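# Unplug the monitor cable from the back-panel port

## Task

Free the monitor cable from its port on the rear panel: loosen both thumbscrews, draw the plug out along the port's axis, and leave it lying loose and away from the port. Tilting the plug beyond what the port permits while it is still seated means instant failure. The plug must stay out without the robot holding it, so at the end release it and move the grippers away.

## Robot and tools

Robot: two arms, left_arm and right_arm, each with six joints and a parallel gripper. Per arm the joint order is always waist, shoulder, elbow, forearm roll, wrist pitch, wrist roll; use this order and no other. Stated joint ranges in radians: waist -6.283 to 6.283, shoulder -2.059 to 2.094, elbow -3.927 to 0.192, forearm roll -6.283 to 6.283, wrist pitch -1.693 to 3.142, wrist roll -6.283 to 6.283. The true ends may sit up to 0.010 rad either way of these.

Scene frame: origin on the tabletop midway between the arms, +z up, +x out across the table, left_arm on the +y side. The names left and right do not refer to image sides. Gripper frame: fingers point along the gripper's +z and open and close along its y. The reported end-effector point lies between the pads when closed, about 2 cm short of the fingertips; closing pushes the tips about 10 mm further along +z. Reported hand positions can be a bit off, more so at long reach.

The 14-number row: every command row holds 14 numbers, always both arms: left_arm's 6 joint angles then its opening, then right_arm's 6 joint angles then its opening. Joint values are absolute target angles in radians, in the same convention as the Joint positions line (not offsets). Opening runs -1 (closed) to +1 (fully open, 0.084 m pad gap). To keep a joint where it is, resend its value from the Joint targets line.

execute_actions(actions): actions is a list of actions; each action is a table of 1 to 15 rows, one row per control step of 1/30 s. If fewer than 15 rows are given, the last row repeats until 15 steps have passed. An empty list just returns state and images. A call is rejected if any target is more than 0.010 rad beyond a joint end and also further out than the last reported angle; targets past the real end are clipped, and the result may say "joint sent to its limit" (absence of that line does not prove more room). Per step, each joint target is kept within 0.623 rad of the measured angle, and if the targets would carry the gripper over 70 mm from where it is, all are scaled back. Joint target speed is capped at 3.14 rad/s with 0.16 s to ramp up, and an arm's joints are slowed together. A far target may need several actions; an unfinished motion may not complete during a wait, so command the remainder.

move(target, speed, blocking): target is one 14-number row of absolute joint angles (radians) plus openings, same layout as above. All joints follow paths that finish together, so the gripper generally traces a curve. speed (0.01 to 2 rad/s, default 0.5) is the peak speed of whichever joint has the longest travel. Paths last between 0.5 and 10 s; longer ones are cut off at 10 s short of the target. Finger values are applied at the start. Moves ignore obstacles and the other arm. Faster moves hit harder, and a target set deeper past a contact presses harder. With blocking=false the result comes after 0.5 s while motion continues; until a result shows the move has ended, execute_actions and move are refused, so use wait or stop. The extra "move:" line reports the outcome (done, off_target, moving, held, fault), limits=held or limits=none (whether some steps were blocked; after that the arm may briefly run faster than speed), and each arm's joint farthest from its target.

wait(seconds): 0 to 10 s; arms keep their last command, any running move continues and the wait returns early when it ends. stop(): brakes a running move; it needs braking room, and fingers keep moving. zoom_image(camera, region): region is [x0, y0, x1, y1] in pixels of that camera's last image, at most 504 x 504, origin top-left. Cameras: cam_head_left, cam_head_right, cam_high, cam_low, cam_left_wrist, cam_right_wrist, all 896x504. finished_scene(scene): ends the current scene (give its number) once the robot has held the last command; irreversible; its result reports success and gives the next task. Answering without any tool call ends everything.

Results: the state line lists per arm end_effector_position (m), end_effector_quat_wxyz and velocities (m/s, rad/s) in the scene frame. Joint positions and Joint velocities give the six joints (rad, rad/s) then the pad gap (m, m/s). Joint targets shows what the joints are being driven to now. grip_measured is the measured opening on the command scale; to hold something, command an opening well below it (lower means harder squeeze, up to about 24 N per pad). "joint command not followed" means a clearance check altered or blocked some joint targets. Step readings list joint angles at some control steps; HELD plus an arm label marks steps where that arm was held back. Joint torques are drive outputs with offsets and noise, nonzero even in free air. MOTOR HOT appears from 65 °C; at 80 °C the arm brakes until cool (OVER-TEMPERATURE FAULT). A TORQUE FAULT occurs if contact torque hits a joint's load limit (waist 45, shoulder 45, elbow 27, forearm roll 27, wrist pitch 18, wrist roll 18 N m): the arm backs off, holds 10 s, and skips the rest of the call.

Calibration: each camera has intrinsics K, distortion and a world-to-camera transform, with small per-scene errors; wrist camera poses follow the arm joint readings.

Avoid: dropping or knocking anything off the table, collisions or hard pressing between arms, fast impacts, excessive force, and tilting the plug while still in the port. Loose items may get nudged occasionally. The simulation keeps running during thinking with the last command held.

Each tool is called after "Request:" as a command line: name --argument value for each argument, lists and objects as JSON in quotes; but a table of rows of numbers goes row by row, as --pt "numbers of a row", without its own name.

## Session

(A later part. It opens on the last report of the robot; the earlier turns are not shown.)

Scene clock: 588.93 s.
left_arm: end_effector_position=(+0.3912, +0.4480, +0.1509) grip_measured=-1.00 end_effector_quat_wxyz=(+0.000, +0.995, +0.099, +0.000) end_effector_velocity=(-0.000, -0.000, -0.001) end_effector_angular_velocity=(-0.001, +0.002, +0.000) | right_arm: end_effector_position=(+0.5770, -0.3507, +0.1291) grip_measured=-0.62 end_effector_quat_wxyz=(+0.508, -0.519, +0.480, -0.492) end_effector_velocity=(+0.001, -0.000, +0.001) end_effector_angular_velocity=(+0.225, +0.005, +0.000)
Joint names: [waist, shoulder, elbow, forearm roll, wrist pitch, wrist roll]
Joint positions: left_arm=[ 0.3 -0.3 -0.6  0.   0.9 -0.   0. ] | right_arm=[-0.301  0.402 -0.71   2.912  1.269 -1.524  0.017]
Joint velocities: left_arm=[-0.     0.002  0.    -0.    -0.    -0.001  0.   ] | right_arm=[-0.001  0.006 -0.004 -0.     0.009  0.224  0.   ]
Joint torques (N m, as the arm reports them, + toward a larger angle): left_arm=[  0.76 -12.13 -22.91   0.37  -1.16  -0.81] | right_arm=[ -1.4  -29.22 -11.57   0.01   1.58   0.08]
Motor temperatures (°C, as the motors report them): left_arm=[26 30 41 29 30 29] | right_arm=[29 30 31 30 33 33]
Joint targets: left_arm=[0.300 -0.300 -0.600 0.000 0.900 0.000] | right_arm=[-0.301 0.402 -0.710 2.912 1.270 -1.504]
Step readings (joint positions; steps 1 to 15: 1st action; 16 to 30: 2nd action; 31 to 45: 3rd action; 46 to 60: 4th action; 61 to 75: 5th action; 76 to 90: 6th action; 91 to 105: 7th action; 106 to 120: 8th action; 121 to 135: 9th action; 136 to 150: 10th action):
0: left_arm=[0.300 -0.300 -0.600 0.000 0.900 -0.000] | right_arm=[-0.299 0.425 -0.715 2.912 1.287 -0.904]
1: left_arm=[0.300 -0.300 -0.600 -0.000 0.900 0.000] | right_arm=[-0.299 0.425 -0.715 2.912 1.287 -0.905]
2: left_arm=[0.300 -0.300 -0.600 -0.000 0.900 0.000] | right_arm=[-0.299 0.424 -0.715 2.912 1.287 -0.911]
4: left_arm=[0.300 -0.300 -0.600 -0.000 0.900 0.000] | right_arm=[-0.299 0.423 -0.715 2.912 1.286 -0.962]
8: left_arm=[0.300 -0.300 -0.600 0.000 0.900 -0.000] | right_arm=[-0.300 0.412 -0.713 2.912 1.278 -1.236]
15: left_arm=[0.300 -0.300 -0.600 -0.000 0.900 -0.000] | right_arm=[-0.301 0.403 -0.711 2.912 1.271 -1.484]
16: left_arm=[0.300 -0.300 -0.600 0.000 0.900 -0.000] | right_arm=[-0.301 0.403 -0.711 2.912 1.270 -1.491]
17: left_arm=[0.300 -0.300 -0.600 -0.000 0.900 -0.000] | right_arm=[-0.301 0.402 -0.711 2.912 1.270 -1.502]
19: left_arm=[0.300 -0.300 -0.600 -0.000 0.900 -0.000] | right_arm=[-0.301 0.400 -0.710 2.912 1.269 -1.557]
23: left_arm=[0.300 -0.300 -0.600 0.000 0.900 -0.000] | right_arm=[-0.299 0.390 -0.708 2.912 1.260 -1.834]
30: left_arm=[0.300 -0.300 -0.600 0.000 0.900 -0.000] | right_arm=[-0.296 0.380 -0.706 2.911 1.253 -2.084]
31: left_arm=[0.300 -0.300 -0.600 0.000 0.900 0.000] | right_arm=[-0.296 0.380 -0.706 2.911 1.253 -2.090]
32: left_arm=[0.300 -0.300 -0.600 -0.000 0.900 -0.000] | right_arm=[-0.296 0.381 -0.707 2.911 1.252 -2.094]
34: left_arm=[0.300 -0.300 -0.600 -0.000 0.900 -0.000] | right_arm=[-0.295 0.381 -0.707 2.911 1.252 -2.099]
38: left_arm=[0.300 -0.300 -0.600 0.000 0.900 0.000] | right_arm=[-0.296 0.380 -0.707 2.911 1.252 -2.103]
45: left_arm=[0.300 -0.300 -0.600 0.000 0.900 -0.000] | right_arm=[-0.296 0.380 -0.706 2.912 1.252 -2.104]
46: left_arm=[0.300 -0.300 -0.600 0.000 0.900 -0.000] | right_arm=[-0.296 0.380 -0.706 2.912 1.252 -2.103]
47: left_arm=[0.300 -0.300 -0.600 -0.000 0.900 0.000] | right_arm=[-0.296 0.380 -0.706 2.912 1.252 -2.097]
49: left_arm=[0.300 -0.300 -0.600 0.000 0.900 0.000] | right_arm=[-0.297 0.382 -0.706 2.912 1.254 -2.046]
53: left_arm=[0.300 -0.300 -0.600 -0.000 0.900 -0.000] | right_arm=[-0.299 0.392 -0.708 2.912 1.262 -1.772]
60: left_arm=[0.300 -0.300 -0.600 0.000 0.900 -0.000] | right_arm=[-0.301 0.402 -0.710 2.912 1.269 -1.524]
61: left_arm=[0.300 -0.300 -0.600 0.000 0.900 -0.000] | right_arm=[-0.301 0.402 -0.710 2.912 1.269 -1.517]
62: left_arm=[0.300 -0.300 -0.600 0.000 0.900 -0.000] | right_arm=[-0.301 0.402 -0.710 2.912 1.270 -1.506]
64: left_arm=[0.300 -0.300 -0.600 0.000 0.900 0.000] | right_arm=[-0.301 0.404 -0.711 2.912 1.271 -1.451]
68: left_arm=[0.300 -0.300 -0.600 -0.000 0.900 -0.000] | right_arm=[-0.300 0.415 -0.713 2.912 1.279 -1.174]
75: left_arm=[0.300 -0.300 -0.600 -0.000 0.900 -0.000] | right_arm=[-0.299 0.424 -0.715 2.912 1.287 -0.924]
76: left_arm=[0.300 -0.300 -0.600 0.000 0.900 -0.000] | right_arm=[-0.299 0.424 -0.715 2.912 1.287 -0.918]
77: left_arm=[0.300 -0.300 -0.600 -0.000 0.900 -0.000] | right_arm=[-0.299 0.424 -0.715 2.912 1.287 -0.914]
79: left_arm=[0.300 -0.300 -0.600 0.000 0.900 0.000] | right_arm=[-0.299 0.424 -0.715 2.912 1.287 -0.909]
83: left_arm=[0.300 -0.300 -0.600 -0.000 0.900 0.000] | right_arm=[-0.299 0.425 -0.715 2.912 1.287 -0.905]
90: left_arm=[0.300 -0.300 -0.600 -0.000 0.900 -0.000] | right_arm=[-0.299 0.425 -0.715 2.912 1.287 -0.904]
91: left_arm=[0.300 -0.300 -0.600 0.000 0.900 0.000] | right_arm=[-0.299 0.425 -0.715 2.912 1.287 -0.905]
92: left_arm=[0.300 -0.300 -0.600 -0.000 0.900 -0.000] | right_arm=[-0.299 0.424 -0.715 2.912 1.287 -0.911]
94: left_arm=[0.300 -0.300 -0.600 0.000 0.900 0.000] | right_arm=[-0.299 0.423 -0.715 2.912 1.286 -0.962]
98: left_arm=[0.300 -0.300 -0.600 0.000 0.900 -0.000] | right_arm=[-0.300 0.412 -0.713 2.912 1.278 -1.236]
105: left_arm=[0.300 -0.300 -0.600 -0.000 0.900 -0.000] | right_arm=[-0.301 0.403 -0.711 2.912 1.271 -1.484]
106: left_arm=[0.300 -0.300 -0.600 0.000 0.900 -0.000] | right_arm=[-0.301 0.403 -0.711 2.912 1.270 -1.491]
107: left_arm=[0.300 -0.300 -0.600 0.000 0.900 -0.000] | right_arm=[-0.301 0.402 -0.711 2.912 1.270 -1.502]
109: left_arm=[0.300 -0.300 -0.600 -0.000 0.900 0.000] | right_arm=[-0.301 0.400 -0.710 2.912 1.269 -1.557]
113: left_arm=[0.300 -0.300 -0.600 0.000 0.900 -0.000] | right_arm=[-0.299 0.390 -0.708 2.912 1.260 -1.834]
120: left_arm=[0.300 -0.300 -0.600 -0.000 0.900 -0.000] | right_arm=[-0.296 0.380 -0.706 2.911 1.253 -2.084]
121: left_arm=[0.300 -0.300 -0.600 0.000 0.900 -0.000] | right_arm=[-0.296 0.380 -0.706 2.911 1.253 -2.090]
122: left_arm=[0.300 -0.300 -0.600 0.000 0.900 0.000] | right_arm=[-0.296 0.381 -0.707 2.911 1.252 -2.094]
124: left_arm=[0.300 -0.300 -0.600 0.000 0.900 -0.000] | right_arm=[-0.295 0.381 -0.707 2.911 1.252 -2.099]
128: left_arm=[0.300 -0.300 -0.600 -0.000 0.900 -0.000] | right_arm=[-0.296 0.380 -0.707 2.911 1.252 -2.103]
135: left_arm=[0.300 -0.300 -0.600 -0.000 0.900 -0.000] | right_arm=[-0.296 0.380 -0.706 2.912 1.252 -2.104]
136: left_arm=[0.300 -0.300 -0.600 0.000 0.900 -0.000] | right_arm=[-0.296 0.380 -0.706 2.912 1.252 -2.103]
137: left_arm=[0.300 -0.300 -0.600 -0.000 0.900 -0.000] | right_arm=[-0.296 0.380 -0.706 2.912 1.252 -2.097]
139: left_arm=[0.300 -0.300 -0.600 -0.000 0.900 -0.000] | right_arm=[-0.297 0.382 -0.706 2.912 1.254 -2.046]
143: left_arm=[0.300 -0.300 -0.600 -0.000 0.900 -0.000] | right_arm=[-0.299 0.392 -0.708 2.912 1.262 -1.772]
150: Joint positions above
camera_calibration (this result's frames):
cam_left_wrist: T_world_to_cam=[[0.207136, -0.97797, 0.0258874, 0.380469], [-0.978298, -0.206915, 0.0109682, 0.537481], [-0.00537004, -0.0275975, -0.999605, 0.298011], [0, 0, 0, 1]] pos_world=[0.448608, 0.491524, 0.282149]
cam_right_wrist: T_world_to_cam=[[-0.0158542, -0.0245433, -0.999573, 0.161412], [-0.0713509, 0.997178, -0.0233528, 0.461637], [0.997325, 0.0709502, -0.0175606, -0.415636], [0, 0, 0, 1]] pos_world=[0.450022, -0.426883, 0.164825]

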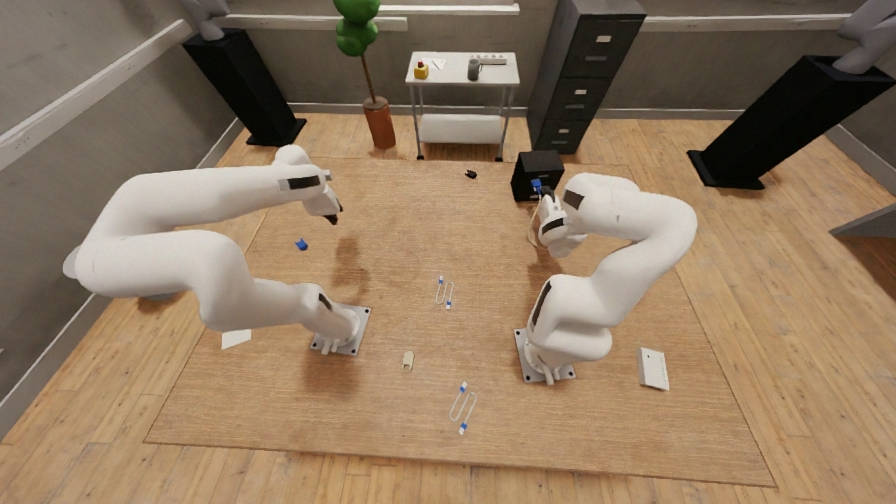

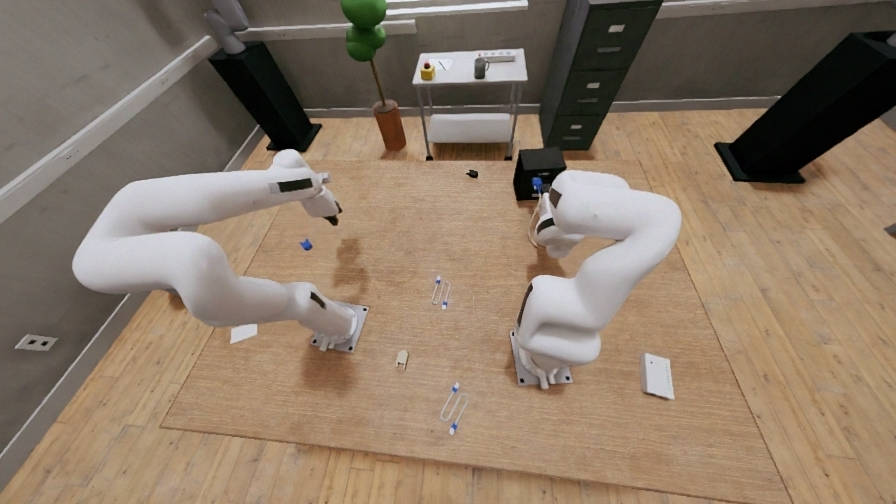

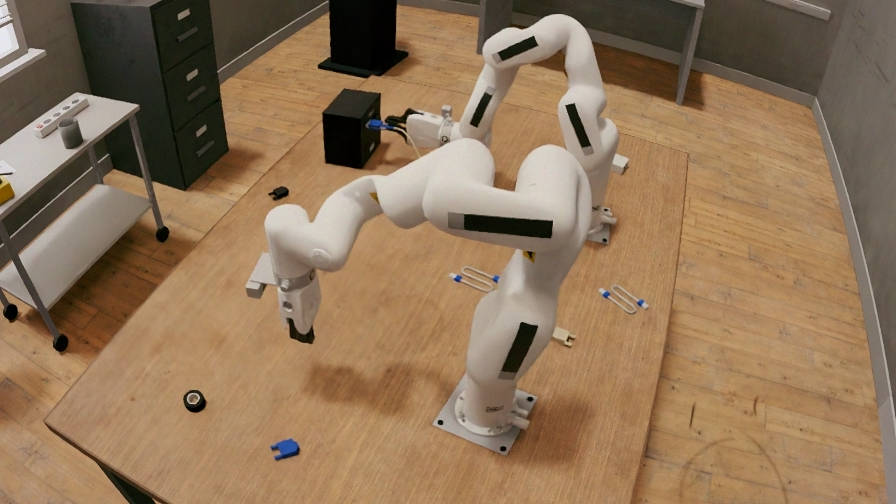

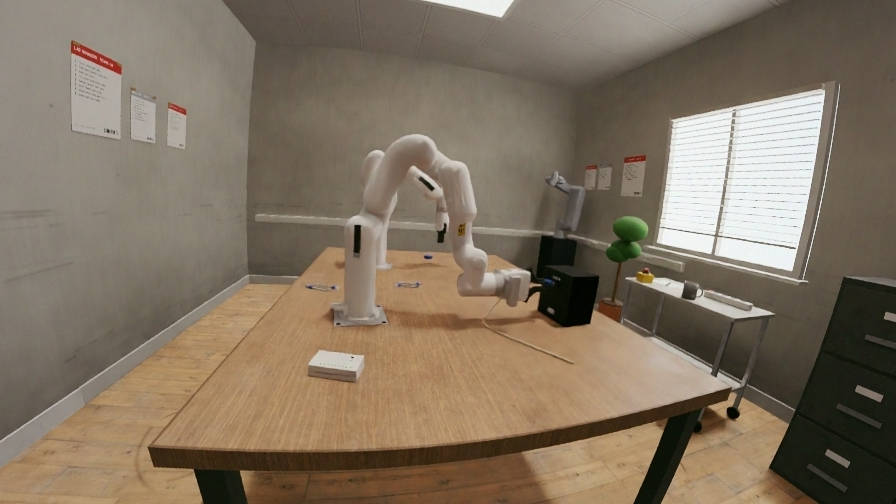

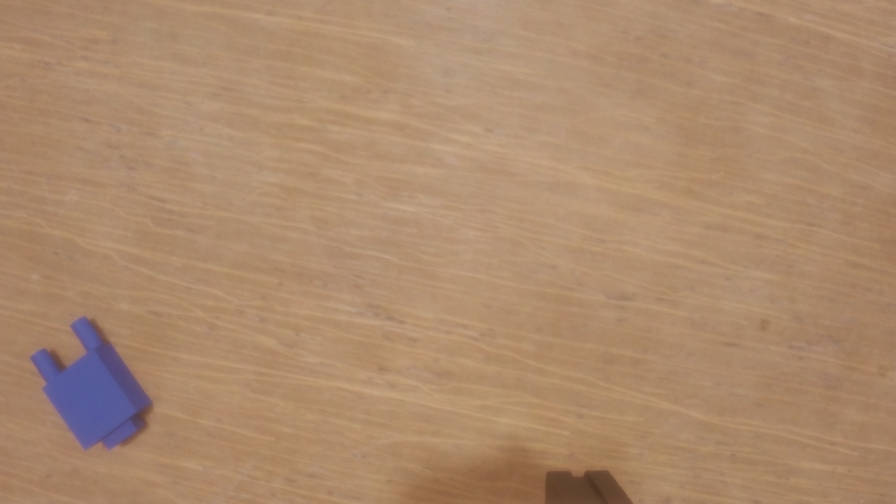

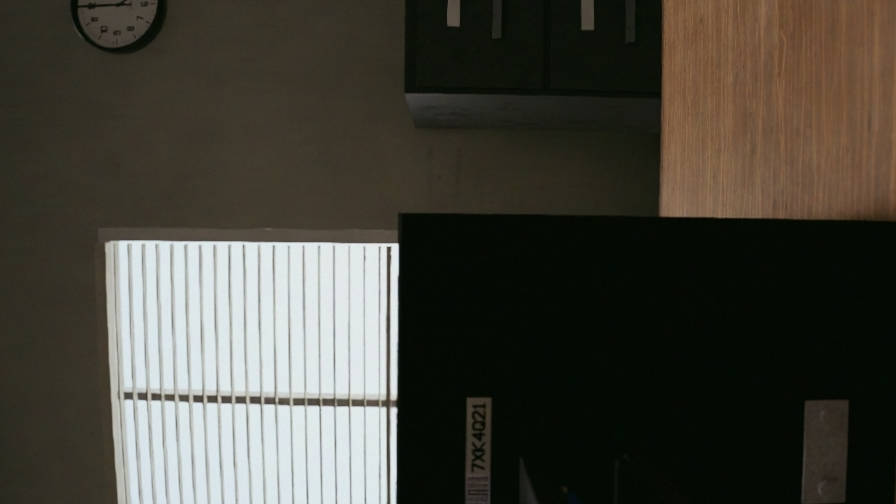

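16 done. Six more, then two observed.

Request:
execute_actions --actions '[ [[0.3,-0.3,-0.6,0,0.9,0,-1,-0.2986,0.4246,-0.7151,2.9116,1.2875,-0.904,-0.7]],[[0.3,-0.3,-0.6,0,0.9,0,-1,-0.2986,0.4246,-0.7151,2.9116,1.2875,-0.904,-1]],[[0.3,-0.3,-0.6,0,0.9,0,-1,-0.301,0.4023,-0.7105,2.9116,1.2698,-1.504,-1]],[[0.3,-0.3,-0.6,0,0.9,0,-1,-0.2964,0.38,-0.7059,2.9116,1.2521,-2.104,-1]],[[0.3,-0.3,-0.6,0,0.9,0,-1,-0.2964,0.38,-0.7059,2.9116,1.2521,-2.104,-0.7]],[[0.3,-0.3,-0.6,0,0.9,0,-1,-0.301,0.4023,-0.7105,2.9116,1.2698,-1.504,-0.7]], [[0.3,-0.3,-0.6,0,0.9,0,-1,-0.2986,0.4246,-0.7151,2.9116,1.2875,-0.904,-0.7]],[[0.3,-0.3,-0.6,0,0.9,0,-1,-0.2986,0.4246,-0.7151,2.9116,1.2875,-0.904,-1]],[[0.3,-0.3,-0.6,0,0.9,0,-1,-0.301,0.4023,-0.7105,2.9116,1.2698,-1.504,-1]],[[0.3,-0.3,-0.6,0,0.9,0,-1,-0.2964,0.38,-0.7059,2.9116,1.2521,-2.104,-1]],[[0.3,-0.3,-0.6,0,0.9,0,-1,-0.2964,0.38,-0.7059,2.9116,1.2521,-2.104,-0.7]],[[0.3,-0.3,-0.6,0,0.9,0,-1,-0.301,0.4023,-0.7105,2.9116,1.2698,-1.504,-0.7]], [[0.3,-0.3,-0.6,0,0.9,0,-1,-0.2986,0.4246,-0.7151,2.9116,1.2875,-0.904,-0.7]],[[0.3,-0.3,-0.6,0,0.9,0,-1,-0.2986,0.4246,-0.7151,2.9116,1.2875,-0.904,-1]],[[0.3,-0.3,-0.6,0,0.9,0,-1,-0.301,0.4023,-0.7105,2.9116,1.2698,-1.504,-1]],[[0.3,-0.3,-0.6,0,0.9,0,-1,-0.2964,0.38,-0.7059,2.9116,1.2521,-2.104,-1]],[[0.3,-0.3,-0.6,0,0.9,0,-1,-0.2964,0.38,-0.7059,2.9116,1.2521,-2.104,-0.7]],[[0.3,-0.3,-0.6,0,0.9,0,-1,-0.301,0.4023,-0.7105,2.9116,1.2698,-1.504,-0.7]], [[0.3,-0.3,-0.6,0,0.9,0,-1,-0.2986,0.4246,-0.7151,2.9116,1.2875,-0.904,-0.7]],[[0.3,-0.3,-0.6,0,0.9,0,-1,-0.2986,0.4246,-0.7151,2.9116,1.2875,-0.904,-1]],[[0.3,-0.3,-0.6,0,0.9,0,-1,-0.301,0.4023,-0.7105,2.9116,1.2698,-1.504,-1]],[[0.3,-0.3,-0.6,0,0.9,0,-1,-0.2964,0.38,-0.7059,2.9116,1.2521,-2.104,-1]],[[0.3,-0.3,-0.6,0,0.9,0,-1,-0.2964,0.38,-0.7059,2.9116,1.2521,-2.104,-0.7]],[[0.3,-0.3,-0.6,0,0.9,0,-1,-0.301,0.4023,-0.7105,2.9116,1.2698,-1.504,-0.7]], [[0.3,-0.3,-0.6,0,0.9,0,-1,-0.2986,0.4246,-0.7151,2.9116,1.2875,-0.904,-0.7]],[[0.3,-0.3,-0.6,0,0.9,0,-1,-0.2986,0.4246,-0.7151,2.9116,1.2875,-0.904,-1]],[[0.3,-0.3,-0.6,0,0.9,0,-1,-0.301,0.4023,-0.7105,2.9116,1.2698,-1.504,-1]],[[0.3,-0.3,-0.6,0,0.9,0,-1,-0.2964,0.38,-0.7059,2.9116,1.2521,-2.104,-1]],[[0.3,-0.3,-0.6,0,0.9,0,-1,-0.2964,0.38,-0.7059,2.9116,1.2521,-2.104,-0.7]],[[0.3,-0.3,-0.6,0,0.9,0,-1,-0.301,0.4023,-0.7105,2.9116,1.2698,-1.504,-0.7]], [[0.3,-0.3,-0.6,0,0.9,0,-1,-0.2986,0.4246,-0.7151,2.9116,1.2875,-0.904,-0.7]],[[0.3,-0.3,-0.6,0,0.9,0,-1,-0.2986,0.4246,-0.7151,2.9116,1.2875,-0.904,-1]],[[0.3,-0.3,-0.6,0,0.9,0,-1,-0.301,0.4023,-0.7105,2.9116,1.2698,-1.504,-1]],[[0.3,-0.3,-0.6,0,0.9,0,-1,-0.2964,0.38,-0.7059,2.9116,1.2521,-2.104,-1]],[[0.3,-0.3,-0.6,0,0.9,0,-1,-0.2964,0.38,-0.7059,2.9116,1.2521,-2.104,-0.7]],[[0.3,-0.3,-0.6,0,0.9,0,-1,-0.301,0.4023,-0.7105,2.9116,1.2698,-1.504,-0.7]]]'

Request:
execute_actions --actions '[ [[0.3,-0.3,-0.6,0,0.9,0,-1,-0.2986,0.4246,-0.7151,2.9116,1.2875,-0.904,-0.7]],[[0.3,-0.3,-0.6,0,0.9,0,-1,-0.2986,0.4246,-0.7151,2.9116,1.2875,-0.904,-1]],[[0.3,-0.3,-0.6,0,0.9,0,-1,-0.301,0.4023,-0.7105,2.9116,1.2698,-1.504,-1]],[[0.3,-0.3,-0.6,0,0.9,0,-1,-0.2964,0.38,-0.7059,2.9116,1.2521,-2.104,-1]],[[0.3,-0.3,-0.6,0,0.9,0,-1,-0.2964,0.38,-0.7059,2.9116,1.2521,-2.104,-0.7]],[[0.3,-0.3,-0.6,0,0.9,0,-1,-0.301,0.4023,-0.7105,2.9116,1.2698,-1.504,-0.7]], [[0.3,-0.3,-0.6,0,0.9,0,-1,-0.2986,0.4246,-0.7151,2.9116,1.2875,-0.904,-0.7]],[[0.3,-0.3,-0.6,0,0.9,0,-1,-0.2986,0.4246,-0.7151,2.9116,1.2875,-0.904,-1]],[[0.3,-0.3,-0.6,0,0.9,0,-1,-0.301,0.4023,-0.7105,2.9116,1.2698,-1.504,-1]],[[0.3,-0.3,-0.6,0,0.9,0,-1,-0.2964,0.38,-0.7059,2.9116,1.2521,-2.104,-1]],[[0.3,-0.3,-0.6,0,0.9,0,-1,-0.2964,0.38,-0.7059,2.9116,1.2521,-2.104,-0.7]],[[0.3,-0.3,-0.6,0,0.9,0,-1,-0.301,0.4023,-0.7105,2.9116,1.2698,-1.504,-0.6]]]'

Scene clock: 653.00 s.
left_arm: end_effector_position=(+0.3912, +0.4480, +0.1509) grip_measured=-1.00 end_effector_quat_wxyz=(+0.000, +0.995, +0.099, +0.000) end_effector_velocity=(-0.000, +0.000, -0.000) end_effector_angular_velocity=(-0.000, +0.000, +0.001) | right_arm: end_effector_position=(+0.5770, -0.3507, +0.1291) grip_measured=-0.72 end_effector_quat_wxyz=(+0.508, -0.519, +0.480, -0.492) end_effector_velocity=(+0.001, -0.000, +0.001) end_effector_angular_velocity=(+0.223, +0.006, -0.000)
Joint names: [waist, shoulder, elbow, forearm roll, wrist pitch, wrist roll]
Joint positions: left_arm=[ 0.3 -0.3 -0.6 -0.   0.9  0.   0. ] | right_arm=[-0.301  0.402 -0.71   2.912  1.269 -1.524  0.012]
Joint velocities: left_arm=[ 0.001  0.     0.001 -0.    -0.    -0.     0.   ] | right_arm=[-0.001  0.005 -0.004 -0.     0.007  0.223 -0.   ]
Joint torques (N m, as the arm reports them, + toward a larger angle): left_arm=[  1.09 -11.51 -22.55   0.4   -1.2   -0.32] | right_arm=[ -1.97 -29.24 -11.73  -0.25   1.65   0.1 ]
Motor temperatures (°C, as the motors report them): left_arm=[26 30 41 29 30 29] | right_arm=[29 30 31 30 33 33]
Joint targets: left_arm=[0.300 -0.300 -0.600 0.000 0.900 0.000] | right_arm=[-0.301 0.402 -0.710 2.912 1.270 -1.504]
Step readings (joint positions; steps 1 to 15: 1st action; 16 to 30: 2nd action; 31 to 45: 3rd action; 46 to 60: 4th action; 61 to 75: 5th action; 76 to 90: 6th action; 91 to 105: 7th action; 106 to 120: 8th action; 121 to 135: 9th action; 136 to 150: 10th action; 151 to 165: 11th action; 166 to 180: 12th action; 181 to 195: 13th action):
0: left_arm=[0.300 -0.300 -0.600 -0.000 0.900 0.000] | right_arm=[-0.301 0.402 -0.711 2.912 1.270 -1.504]
1: left_arm=[0.300 -0.300 -0.600 0.000 0.900 -0.000] | right_arm=[-0.301 0.402 -0.711 2.912 1.270 -1.503]
2: left_arm=[0.300 -0.300 -0.600 -0.000 0.900 0.000] | right_arm=[-0.301 0.402 -0.711 2.912 1.270 -1.497]
4: left_arm=[0.300 -0.300 -0.600 -0.000 0.900 -0.000] | right_arm=[-0.301 0.404 -0.711 2.912 1.272 -1.446]
8: left_arm=[0.300 -0.300 -0.600 -0.000 0.900 0.000] | right_arm=[-0.300 0.415 -0.713 2.912 1.279 -1.172]
15: left_arm=[0.300 -0.300 -0.600 -0.000 0.900 -0.000] | right_arm=[-0.299 0.424 -0.715 2.912 1.287 -0.924]
16: left_arm=[0.300 -0.300 -0.600 -0.000 0.900 0.000] | right_arm=[-0.299 0.424 -0.715 2.912 1.287 -0.918]
17: left_arm=[0.300 -0.300 -0.600 -0.000 0.900 0.000] | right_arm=[-0.299 0.424 -0.715 2.912 1.287 -0.914]
19: left_arm=[0.300 -0.300 -0.600 0.000 0.900 0.000] | right_arm=[-0.299 0.424 -0.715 2.912 1.287 -0.909]
23: left_arm=[0.300 -0.300 -0.600 -0.000 0.900 0.000] | right_arm=[-0.299 0.425 -0.715 2.912 1.287 -0.905]
30: left_arm=[0.300 -0.300 -0.600 -0.000 0.900 -0.000] | right_arm=[-0.299 0.425 -0.715 2.912 1.287 -0.904]
31: left_arm=[0.300 -0.300 -0.600 0.000 0.900 -0.000] | right_arm=[-0.299 0.425 -0.715 2.912 1.287 -0.905]
32: left_arm=[0.300 -0.300 -0.600 -0.000 0.900 -0.000] | right_arm=[-0.299 0.424 -0.715 2.912 1.287 -0.911]
34: left_arm=[0.300 -0.300 -0.600 -0.000 0.900 0.000] | right_arm=[-0.299 0.423 -0.715 2.912 1.286 -0.962]
38: left_arm=[0.300 -0.300 -0.600 -0.000 0.900 -0.000] | right_arm=[-0.300 0.412 -0.713 2.912 1.278 -1.236]
45: left_arm=[0.300 -0.300 -0.600 -0.000 0.900 -0.000] | right_arm=[-0.301 0.403 -0.711 2.912 1.271 -1.484]
46: left_arm=[0.300 -0.300 -0.600 -0.000 0.900 -0.000] | right_arm=[-0.301 0.403 -0.711 2.912 1.270 -1.491]
47: left_arm=[0.300 -0.300 -0.600 -0.000 0.900 0.000] | right_arm=[-0.301 0.402 -0.711 2.912 1.270 -1.502]
49: left_arm=[0.300 -0.300 -0.600 -0.000 0.900 0.000] | right_arm=[-0.301 0.400 -0.710 2.912 1.269 -1.557]
53: left_arm=[0.300 -0.300 -0.600 -0.000 0.900 0.000] | right_arm=[-0.299 0.390 -0.708 2.912 1.260 -1.834]
60: left_arm=[0.300 -0.300 -0.600 0.000 0.900 0.000] | right_arm=[-0.296 0.380 -0.706 2.911 1.253 -2.084]
61: left_arm=[0.300 -0.300 -0.600 -0.000 0.900 0.000] | right_arm=[-0.296 0.380 -0.706 2.911 1.253 -2.090]
62: left_arm=[0.300 -0.300 -0.600 -0.000 0.900 -0.000] | right_arm=[-0.296 0.381 -0.707 2.911 1.252 -2.094]
64: left_arm=[0.300 -0.300 -0.600 -0.000 0.900 -0.000] | right_arm=[-0.295 0.381 -0.707 2.911 1.252 -2.099]
68: left_arm=[0.300 -0.300 -0.600 0.000 0.900 0.000] | right_arm=[-0.296 0.380 -0.707 2.911 1.252 -2.103]
75: left_arm=[0.300 -0.300 -0.600 0.000 0.900 -0.000] | right_arm=[-0.296 0.380 -0.706 2.912 1.252 -2.104]
76: left_arm=[0.300 -0.300 -0.600 -0.000 0.900 0.000] | right_arm=[-0.296 0.380 -0.706 2.912 1.252 -2.103]
77: left_arm=[0.300 -0.300 -0.600 -0.000 0.900 -0.000] | right_arm=[-0.296 0.380 -0.706 2.912 1.252 -2.097]
79: left_arm=[0.300 -0.300 -0.600 0.000 0.900 -0.000] | right_arm=[-0.297 0.382 -0.706 2.912 1.254 -2.046]
83: left_arm=[0.300 -0.300 -0.600 0.000 0.900 0.000] | right_arm=[-0.299 0.392 -0.708 2.912 1.262 -1.772]
90: left_arm=[0.300 -0.300 -0.600 0.000 0.900 0.000] | right_arm=[-0.301 0.402 -0.710 2.912 1.269 -1.524]
91: left_arm=[0.300 -0.300 -0.600 0.000 0.900 0.000] | right_arm=[-0.301 0.402 -0.710 2.912 1.269 -1.517]
92: left_arm=[0.300 -0.300 -0.600 0.000 0.900 0.000] | right_arm=[-0.301 0.402 -0.710 2.912 1.270 -1.506]
94: left_arm=[0.300 -0.300 -0.600 -0.000 0.900 0.000] | right_arm=[-0.301 0.404 -0.711 2.912 1.271 -1.451]
98: left_arm=[0.300 -0.300 -0.600 -0.000 0.900 -0.000] | right_arm=[-0.300 0.415 -0.713 2.912 1.279 -1.174]
105: left_arm=[0.300 -0.300 -0.600 -0.000 0.900 -0.000] | right_arm=[-0.299 0.424 -0.715 2.912 1.287 -0.924]
106: left_arm=[0.300 -0.300 -0.600 -0.000 0.900 -0.000] | right_arm=[-0.299 0.424 -0.715 2.912 1.287 -0.918]
107: left_arm=[0.300 -0.300 -0.600 -0.000 0.900 0.000] | right_arm=[-0.299 0.424 -0.715 2.912 1.287 -0.914]
109: left_arm=[0.300 -0.300 -0.600 -0.000 0.900 0.000] | right_arm=[-0.299 0.424 -0.715 2.912 1.287 -0.909]
113: left_arm=[0.300 -0.300 -0.600 -0.000 0.900 0.000] | right_arm=[-0.299 0.425 -0.715 2.912 1.287 -0.905]
120: left_arm=[0.300 -0.300 -0.600 -0.000 0.900 -0.000] | right_arm=[-0.299 0.425 -0.715 2.912 1.287 -0.904]
121: left_arm=[0.300 -0.300 -0.600 -0.000 0.900 -0.000] | right_arm=[-0.299 0.425 -0.715 2.912 1.287 -0.905]
122: left_arm=[0.300 -0.300 -0.600 0.000 0.900 0.000] | right_arm=[-0.299 0.424 -0.715 2.912 1.287 -0.911]
124: left_arm=[0.300 -0.300 -0.600 0.000 0.900 -0.000] | right_arm=[-0.299 0.423 -0.715 2.912 1.286 -0.962]
128: left_arm=[0.300 -0.300 -0.600 0.000 0.900 0.000] | right_arm=[-0.300 0.412 -0.713 2.912 1.278 -1.236]
135: left_arm=[0.300 -0.300 -0.600 -0.000 0.900 0.000] | right_arm=[-0.301 0.403 -0.711 2.912 1.271 -1.484]
136: left_arm=[0.300 -0.300 -0.600 -0.000 0.900 0.000] | right_arm=[-0.301 0.403 -0.711 2.912 1.270 -1.491]
137: left_arm=[0.300 -0.300 -0.600 -0.000 0.900 -0.000] | right_arm=[-0.301 0.402 -0.711 2.912 1.270 -1.502]
139: left_arm=[0.300 -0.300 -0.600 -0.000 0.900 -0.000] | right_arm=[-0.301 0.400 -0.710 2.912 1.269 -1.557]
143: left_arm=[0.300 -0.300 -0.600 0.000 0.900 -0.000] | right_arm=[-0.299 0.390 -0.708 2.912 1.260 -1.834]
150: left_arm=[0.300 -0.300 -0.600 -0.000 0.900 0.000] | right_arm=[-0.296 0.380 -0.706 2.911 1.253 -2.084]
151: left_arm=[0.300 -0.300 -0.600 0.000 0.900 0.000] | right_arm=[-0.296 0.380 -0.706 2.911 1.253 -2.090]
152: left_arm=[0.300 -0.300 -0.600 -0.000 0.900 0.000] | right_arm=[-0.296 0.381 -0.707 2.911 1.252 -2.094]
154: left_arm=[0.300 -0.300 -0.600 -0.000 0.900 -0.000] | right_arm=[-0.295 0.381 -0.707 2.911 1.252 -2.099]
158: left_arm=[0.300 -0.300 -0.600 0.000 0.900 -0.000] | right_arm=[-0.296 0.380 -0.707 2.911 1.252 -2.103]
165: left_arm=[0.300 -0.300 -0.600 0.000 0.900 -0.000] | right_arm=[-0.296 0.380 -0.706 2.912 1.252 -2.104]
166: left_arm=[0.300 -0.300 -0.600 -0.000 0.900 0.000] | right_arm=[-0.296 0.380 -0.706 2.912 1.252 -2.103]
167: left_arm=[0.300 -0.300 -0.600 -0.000 0.900 -0.000] | right_arm=[-0.296 0.380 -0.706 2.912 1.252 -2.097]
169: left_arm=[0.300 -0.300 -0.600 -0.000 0.900 -0.000] | right_arm=[-0.297 0.382 -0.706 2.912 1.254 -2.046]
173: left_arm=[0.300 -0.300 -0.600 -0.000 0.900 0.000] | right_arm=[-0.299 0.392 -0.708 2.912 1.262 -1.772]
180: left_arm=[0.300 -0.300 -0.600 -0.000 0.900 -0.000] | right_arm=[-0.301 0.402 -0.710 2.912 1.269 -1.524]
181: left_arm=[0.300 -0.300 -0.600 -0.000 0.900 -0.000] | right_arm=[-0.301 0.402 -0.710 2.912 1.269 -1.517]
182: left_arm=[0.300 -0.300 -0.600 0.000 0.900 0.000] | right_arm=[-0.301 0.402 -0.710 2.912 1.270 -1.506]
184: left_arm=[0.300 -0.300 -0.600 -0.000 0.900 0.000] | right_arm=[-0.301 0.404 -0.711 2.912 1.271 -1.451]
Lines left out of this list: 117.
camera_calibration (this result's frames):
cam_left_wrist: T_world_to_cam=[[0.207136, -0.97797, 0.0258874, 0.380469], [-0.978298, -0.206915, 0.0109681, 0.537481], [-0.00536998, -0.0275975, -0.999605, 0.298011], [0, 0, 0, 1]] pos_world=[0.448608, 0.491524, 0.282149]
cam_right_wrist: T_world_to_cam=[[-0.0158452, -0.0245435, -0.999573, 0.161411], [-0.0713476, 0.997178, -0.0233537, 0.461637], [0.997326, 0.0709471, -0.0175516, -0.41564], [0, 0, 0, 1]] pos_world=[0.450023, -0.426884, 0.164828]

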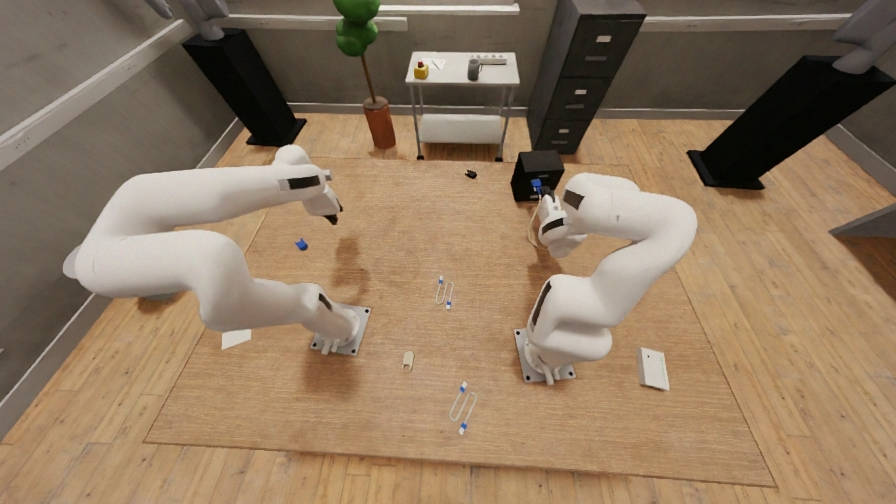

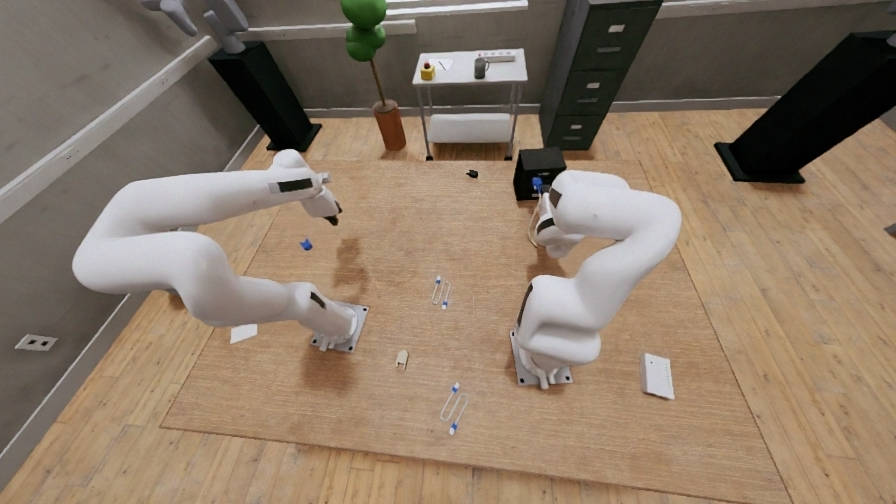

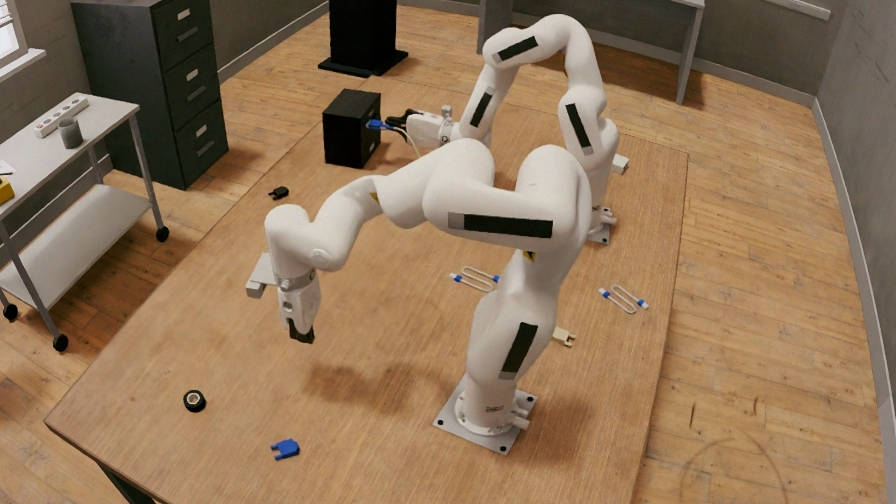

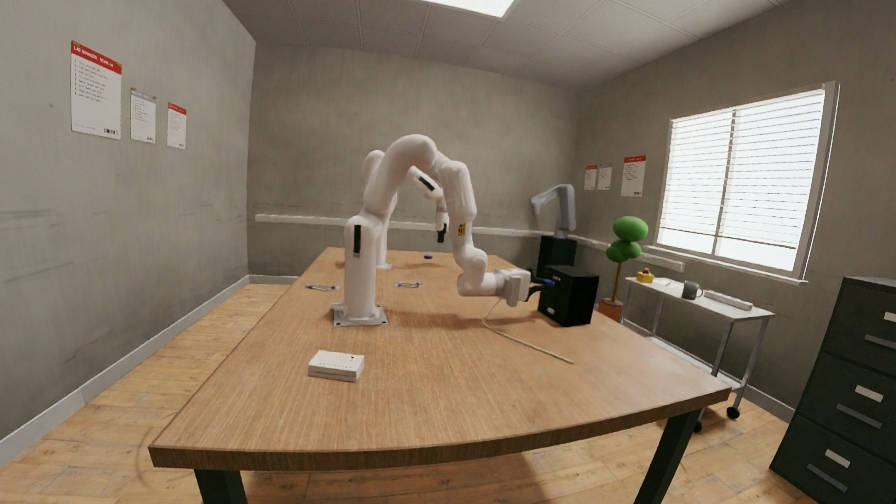

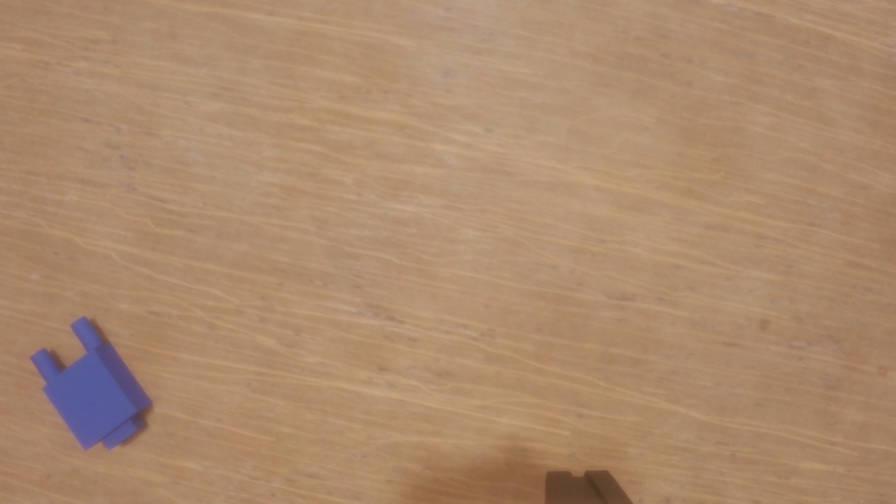

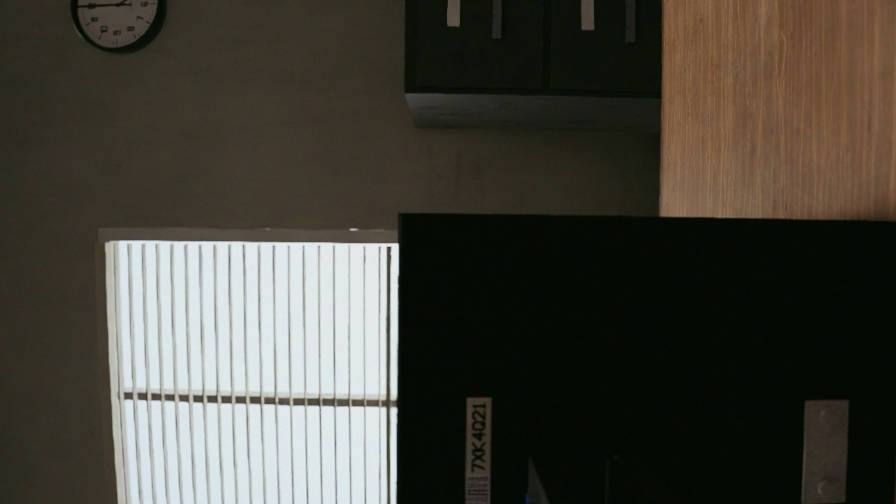

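Scene clock: 659.00 s.
left_arm: end_effector_position=(+0.3912, +0.4480, +0.1509) grip_measured=-1.00 end_effector_quat_wxyz=(+0.000, +0.995, +0.099, +0.000) end_effector_velocity=(-0.000, -0.000, +0.000) end_effector_angular_velocity=(-0.000, +0.000, -0.000) | right_arm: end_effector_position=(+0.5770, -0.3507, +0.1291) grip_measured=-0.62 end_effector_quat_wxyz=(+0.508, -0.519, +0.480, -0.492) end_effector_velocity=(+0.002, -0.000, +0.001) end_effector_angular_velocity=(+0.223, +0.006, +0.000)
Joint names: [waist, shoulder, elbow, forearm roll, wrist pitch, wrist roll]
Joint positions: left_arm=[ 0.3 -0.3 -0.6  0.   0.9 -0.   0. ] | right_arm=[-0.301  0.402 -0.71   2.912  1.269 -1.524  0.017]
Joint velocities: left_arm=[-0.    -0.001  0.    -0.     0.001  0.     0.   ] | right_arm=[ 0.     0.004 -0.004  0.     0.006  0.223  0.   ]
Joint torques (N m, as the arm reports them, + toward a larger angle): left_arm=[  1.04 -11.33 -22.77   0.66  -1.15  -0.65] | right_arm=[ -1.2  -28.71 -11.47  -0.06   1.63   0.09]
Motor temperatures (°C, as the motors report them): left_arm=[26 30 41 29 30 29] | right_arm=[29 30 31 30 33 33]
Joint targets: left_arm=[0.300 -0.300 -0.600 0.000 0.900 0.000] | right_arm=[-0.301 0.402 -0.710 2.912 1.270 -1.504]
Step readings (joint positions; steps 1 to 15: 1st action; 16 to 30: 2nd action; 31 to 45: 3rd action; 46 to 60: 4th action; 61 to 75: 5th action; 76 to 90: 6th action; 91 to 105: 7th action; 106 to 120: 8th action; 121 to 135: 9th action; 136 to 150: 10th action; 151 to 165: 11th action; 166 to 180: 12th action):
0: left_arm=[0.300 -0.300 -0.600 -0.000 0.900 0.000] | right_arm=[-0.301 0.402 -0.710 2.912 1.269 -1.524]
1: left_arm=[0.300 -0.300 -0.600 -0.000 0.900 0.000] | right_arm=[-0.301 0.402 -0.710 2.912 1.269 -1.517]
2: left_arm=[0.300 -0.300 -0.600 -0.000 0.900 -0.000] | right_arm=[-0.301 0.402 -0.711 2.912 1.270 -1.506]
4: left_arm=[0.300 -0.300 -0.600 -0.000 0.900 0.000] | right_arm=[-0.301 0.404 -0.711 2.912 1.271 -1.451]
8: left_arm=[0.300 -0.300 -0.600 -0.000 0.900 -0.000] | right_arm=[-0.300 0.415 -0.713 2.912 1.279 -1.174]
15: left_arm=[0.300 -0.300 -0.600 0.000 0.900 -0.000] | right_arm=[-0.299 0.424 -0.715 2.912 1.287 -0.924]
16: left_arm=[0.300 -0.300 -0.600 0.000 0.900 -0.000] | right_arm=[-0.299 0.424 -0.715 2.912 1.287 -0.918]
17: left_arm=[0.300 -0.300 -0.600 0.000 0.900 -0.000] | right_arm=[-0.299 0.424 -0.715 2.912 1.287 -0.914]
19: left_arm=[0.300 -0.300 -0.600 -0.000 0.900 -0.000] | right_arm=[-0.299 0.424 -0.715 2.912 1.287 -0.909]
23: left_arm=[0.300 -0.300 -0.600 -0.000 0.900 0.000] | right_arm=[-0.299 0.425 -0.715 2.912 1.287 -0.905]
30: left_arm=[0.300 -0.300 -0.600 0.000 0.900 0.000] | right_arm=[-0.299 0.425 -0.715 2.912 1.287 -0.904]
31: left_arm=[0.300 -0.300 -0.600 -0.000 0.900 0.000] | right_arm=[-0.299 0.425 -0.715 2.912 1.287 -0.905]
32: left_arm=[0.300 -0.300 -0.600 -0.000 0.900 -0.000] | right_arm=[-0.299 0.424 -0.715 2.912 1.287 -0.911]
34: left_arm=[0.300 -0.300 -0.600 -0.000 0.900 0.000] | right_arm=[-0.299 0.423 -0.715 2.912 1.286 -0.962]
38: left_arm=[0.300 -0.300 -0.600 0.000 0.900 -0.000] | right_arm=[-0.300 0.412 -0.713 2.912 1.278 -1.236]
45: left_arm=[0.300 -0.300 -0.600 -0.000 0.900 -0.000] | right_arm=[-0.301 0.403 -0.711 2.912 1.271 -1.484]
46: left_arm=[0.300 -0.300 -0.600 -0.000 0.900 -0.000] | right_arm=[-0.301 0.403 -0.711 2.912 1.270 -1.491]
47: left_arm=[0.300 -0.300 -0.600 0.000 0.900 -0.000] | right_arm=[-0.301 0.402 -0.711 2.912 1.270 -1.502]
49: left_arm=[0.300 -0.300 -0.600 0.000 0.900 0.000] | right_arm=[-0.301 0.400 -0.710 2.912 1.269 -1.557]
53: left_arm=[0.300 -0.300 -0.600 0.000 0.900 -0.000] | right_arm=[-0.299 0.390 -0.708 2.912 1.260 -1.834]
60: left_arm=[0.300 -0.300 -0.600 0.000 0.900 -0.000] | right_arm=[-0.296 0.380 -0.706 2.911 1.253 -2.084]
61: left_arm=[0.300 -0.300 -0.600 0.000 0.900 -0.000] | right_arm=[-0.296 0.380 -0.706 2.911 1.253 -2.090]
62: left_arm=[0.300 -0.300 -0.600 -0.000 0.900 -0.000] | right_arm=[-0.296 0.380 -0.706 2.911 1.252 -2.094]
64: left_arm=[0.300 -0.300 -0.600 -0.000 0.900 -0.000] | right_arm=[-0.296 0.381 -0.706 2.911 1.252 -2.099]
68: left_arm=[0.300 -0.300 -0.600 -0.000 0.900 0.000] | right_arm=[-0.296 0.380 -0.706 2.911 1.252 -2.103]
75: left_arm=[0.300 -0.300 -0.600 0.000 0.900 -0.000] | right_arm=[-0.296 0.380 -0.706 2.912 1.252 -2.104]
76: left_arm=[0.300 -0.300 -0.600 0.000 0.900 -0.000] | right_arm=[-0.296 0.380 -0.706 2.912 1.252 -2.103]
77: left_arm=[0.300 -0.300 -0.600 -0.000 0.900 -0.000] | right_arm=[-0.296 0.380 -0.706 2.912 1.252 -2.097]
79: left_arm=[0.300 -0.300 -0.600 0.000 0.900 0.000] | right_arm=[-0.297 0.382 -0.706 2.912 1.254 -2.046]
83: left_arm=[0.300 -0.300 -0.600 0.000 0.900 0.000] | right_arm=[-0.299 0.392 -0.708 2.912 1.262 -1.772]
90: left_arm=[0.300 -0.300 -0.600 -0.000 0.900 0.000] | right_arm=[-0.301 0.402 -0.710 2.912 1.269 -1.524]
91: left_arm=[0.300 -0.300 -0.600 0.000 0.900 -0.000] | right_arm=[-0.301 0.402 -0.710 2.912 1.269 -1.517]
92: left_arm=[0.300 -0.300 -0.600 0.000 0.900 -0.000] | right_arm=[-0.301 0.402 -0.710 2.912 1.270 -1.506]
94: left_arm=[0.300 -0.300 -0.600 0.000 0.900 -0.000] | right_arm=[-0.301 0.404 -0.711 2.912 1.271 -1.451]
98: left_arm=[0.300 -0.300 -0.600 -0.000 0.900 0.000] | right_arm=[-0.300 0.415 -0.713 2.912 1.279 -1.174]
105: left_arm=[0.300 -0.300 -0.600 0.000 0.900 0.000] | right_arm=[-0.299 0.424 -0.715 2.912 1.287 -0.924]
106: left_arm=[0.300 -0.300 -0.600 -0.000 0.900 0.000] | right_arm=[-0.299 0.424 -0.715 2.912 1.287 -0.918]
107: left_arm=[0.300 -0.300 -0.600 0.000 0.900 -0.000] | right_arm=[-0.299 0.424 -0.715 2.912 1.287 -0.914]
109: left_arm=[0.300 -0.300 -0.600 -0.000 0.900 0.000] | right_arm=[-0.299 0.424 -0.715 2.912 1.287 -0.909]
113: left_arm=[0.300 -0.300 -0.600 0.000 0.900 -0.000] | right_arm=[-0.299 0.425 -0.715 2.912 1.287 -0.905]
120: left_arm=[0.300 -0.300 -0.600 -0.000 0.900 -0.000] | right_arm=[-0.299 0.425 -0.715 2.912 1.287 -0.904]
121: left_arm=[0.300 -0.300 -0.600 -0.000 0.900 0.000] | right_arm=[-0.299 0.425 -0.715 2.912 1.287 -0.905]
122: left_arm=[0.300 -0.300 -0.600 -0.000 0.900 0.000] | right_arm=[-0.299 0.424 -0.715 2.912 1.287 -0.911]
124: left_arm=[0.300 -0.300 -0.600 -0.000 0.900 -0.000] | right_arm=[-0.299 0.423 -0.715 2.912 1.286 -0.962]
128: left_arm=[0.300 -0.300 -0.600 -0.000 0.900 -0.000] | right_arm=[-0.300 0.412 -0.713 2.912 1.278 -1.236]
135: left_arm=[0.300 -0.300 -0.600 -0.000 0.900 -0.000] | right_arm=[-0.301 0.403 -0.711 2.912 1.271 -1.484]
136: left_arm=[0.300 -0.300 -0.600 -0.000 0.900 0.000] | right_arm=[-0.301 0.403 -0.711 2.912 1.270 -1.491]
137: left_arm=[0.300 -0.300 -0.600 0.000 0.900 0.000] | right_arm=[-0.301 0.402 -0.711 2.912 1.270 -1.502]
139: left_arm=[0.300 -0.300 -0.600 0.000 0.900 0.000] | right_arm=[-0.301 0.400 -0.710 2.912 1.269 -1.557]
143: left_arm=[0.300 -0.300 -0.600 0.000 0.900 -0.000] | right_arm=[-0.299 0.390 -0.708 2.912 1.260 -1.834]
150: left_arm=[0.300 -0.300 -0.600 -0.000 0.900 -0.000] | right_arm=[-0.296 0.380 -0.706 2.911 1.253 -2.084]
151: left_arm=[0.300 -0.300 -0.600 -0.000 0.900 -0.000] | right_arm=[-0.296 0.380 -0.706 2.911 1.253 -2.090]
152: left_arm=[0.300 -0.300 -0.600 0.000 0.900 0.000] | right_arm=[-0.296 0.380 -0.706 2.911 1.252 -2.094]
154: left_arm=[0.300 -0.300 -0.600 -0.000 0.900 0.000] | right_arm=[-0.296 0.381 -0.707 2.911 1.252 -2.099]
158: left_arm=[0.300 -0.300 -0.600 -0.000 0.900 0.000] | right_arm=[-0.296 0.380 -0.706 2.911 1.252 -2.103]
165: left_arm=[0.300 -0.300 -0.600 -0.000 0.900 0.000] | right_arm=[-0.296 0.380 -0.706 2.912 1.252 -2.104]
166: left_arm=[0.300 -0.300 -0.600 0.000 0.900 0.000] | right_arm=[-0.296 0.380 -0.706 2.912 1.252 -2.103]
167: left_arm=[0.300 -0.300 -0.600 -0.000 0.900 -0.000] | right_arm=[-0.296 0.380 -0.706 2.912 1.252 -2.097]
169: left_arm=[0.300 -0.300 -0.600 -0.000 0.900 0.000] | right_arm=[-0.297 0.382 -0.706 2.912 1.254 -2.046]
173: left_arm=[0.300 -0.300 -0.600 -0.000 0.900 -0.000] | right_arm=[-0.299 0.392 -0.708 2.912 1.262 -1.772]
180: Joint positions above
camera_calibration (this result's frames):
cam_left_wrist: T_world_to_cam=[[0.207135, -0.97797, 0.0258873, 0.380469], [-0.978298, -0.206914, 0.0109683, 0.537481], [-0.00537025, -0.0275974, -0.999605, 0.298011], [0, 0, 0, 1]] pos_world=[0.448608, 0.491524, 0.282149]
cam_right_wrist: T_world_to_cam=[[-0.0158561, -0.0245428, -0.999573, 0.161413], [-0.0713492, 0.997178, -0.0233522, 0.461636], [0.997325, 0.0709485, -0.0175625, -0.415636], [0, 0, 0, 1]] pos_world=[0.450021, -0.426883, 0.164825]

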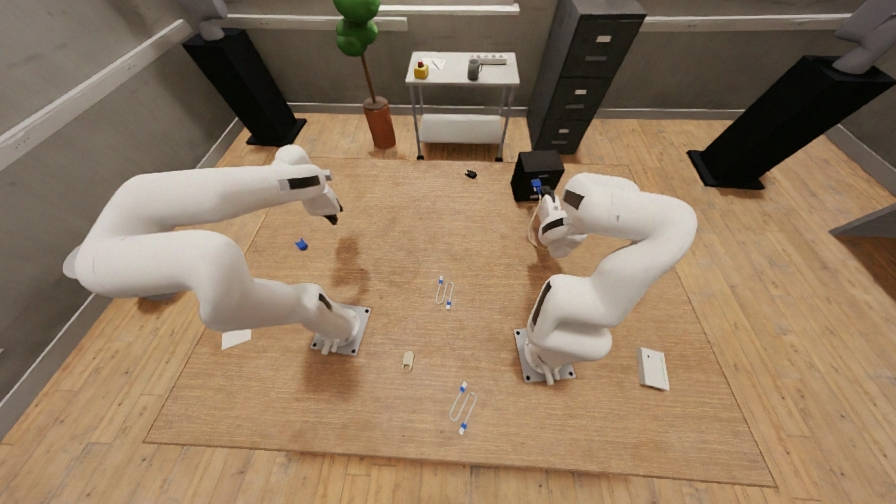

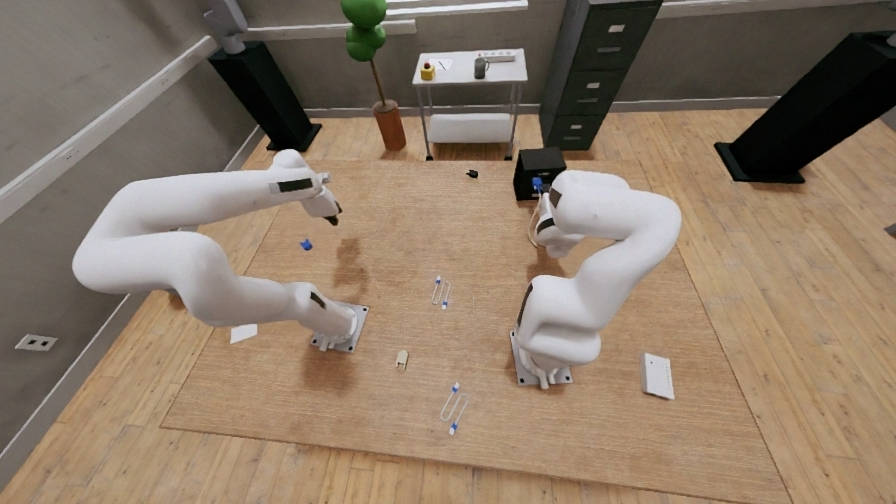

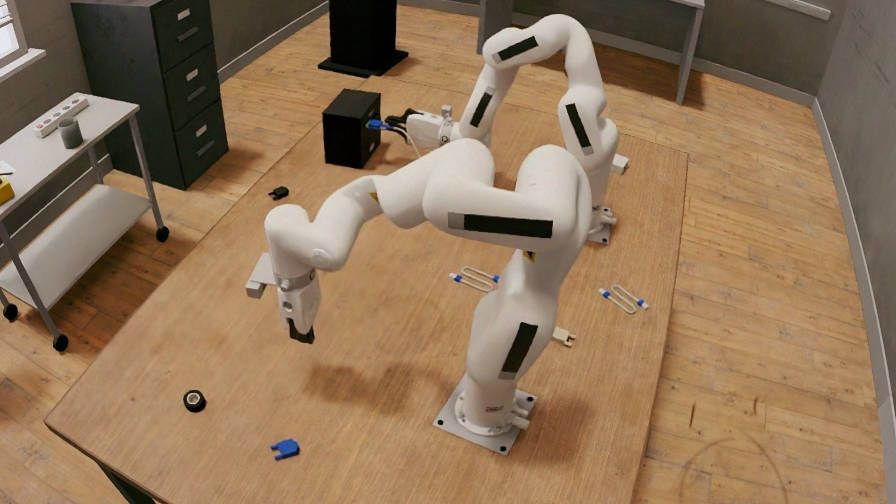

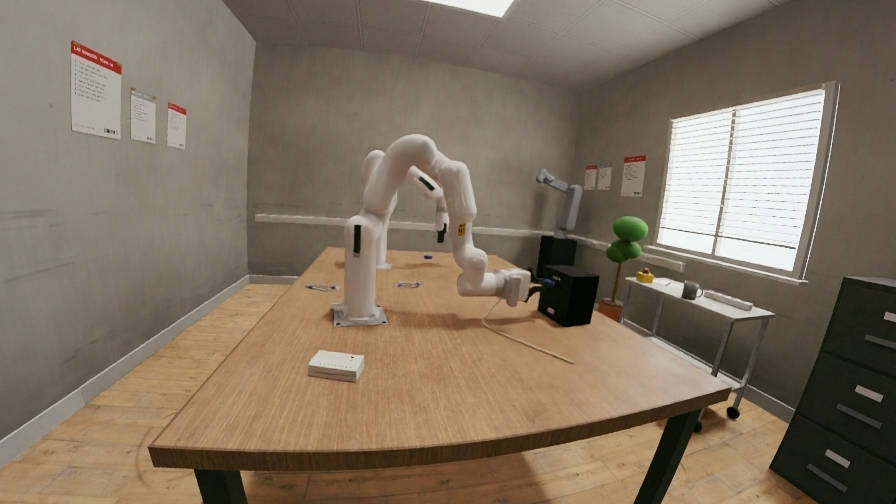

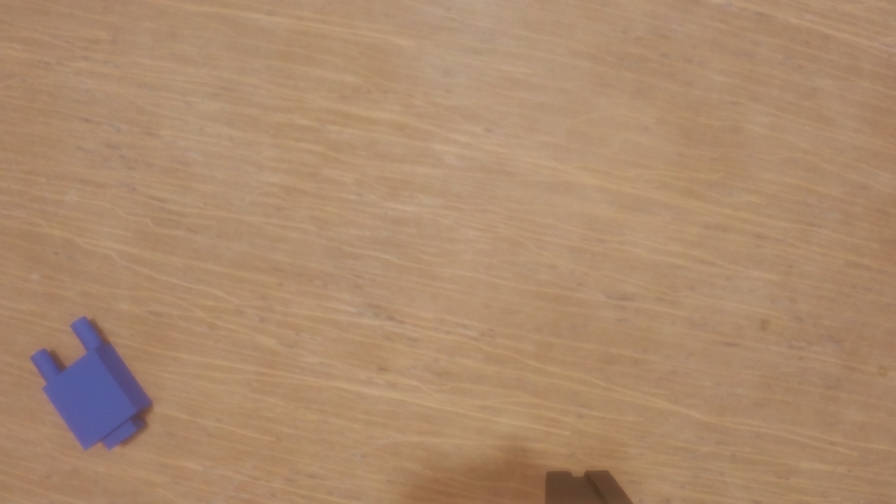

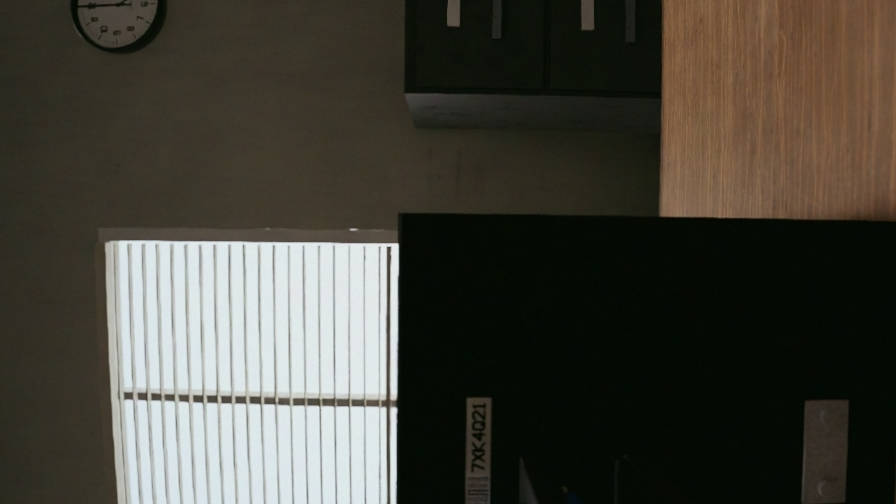

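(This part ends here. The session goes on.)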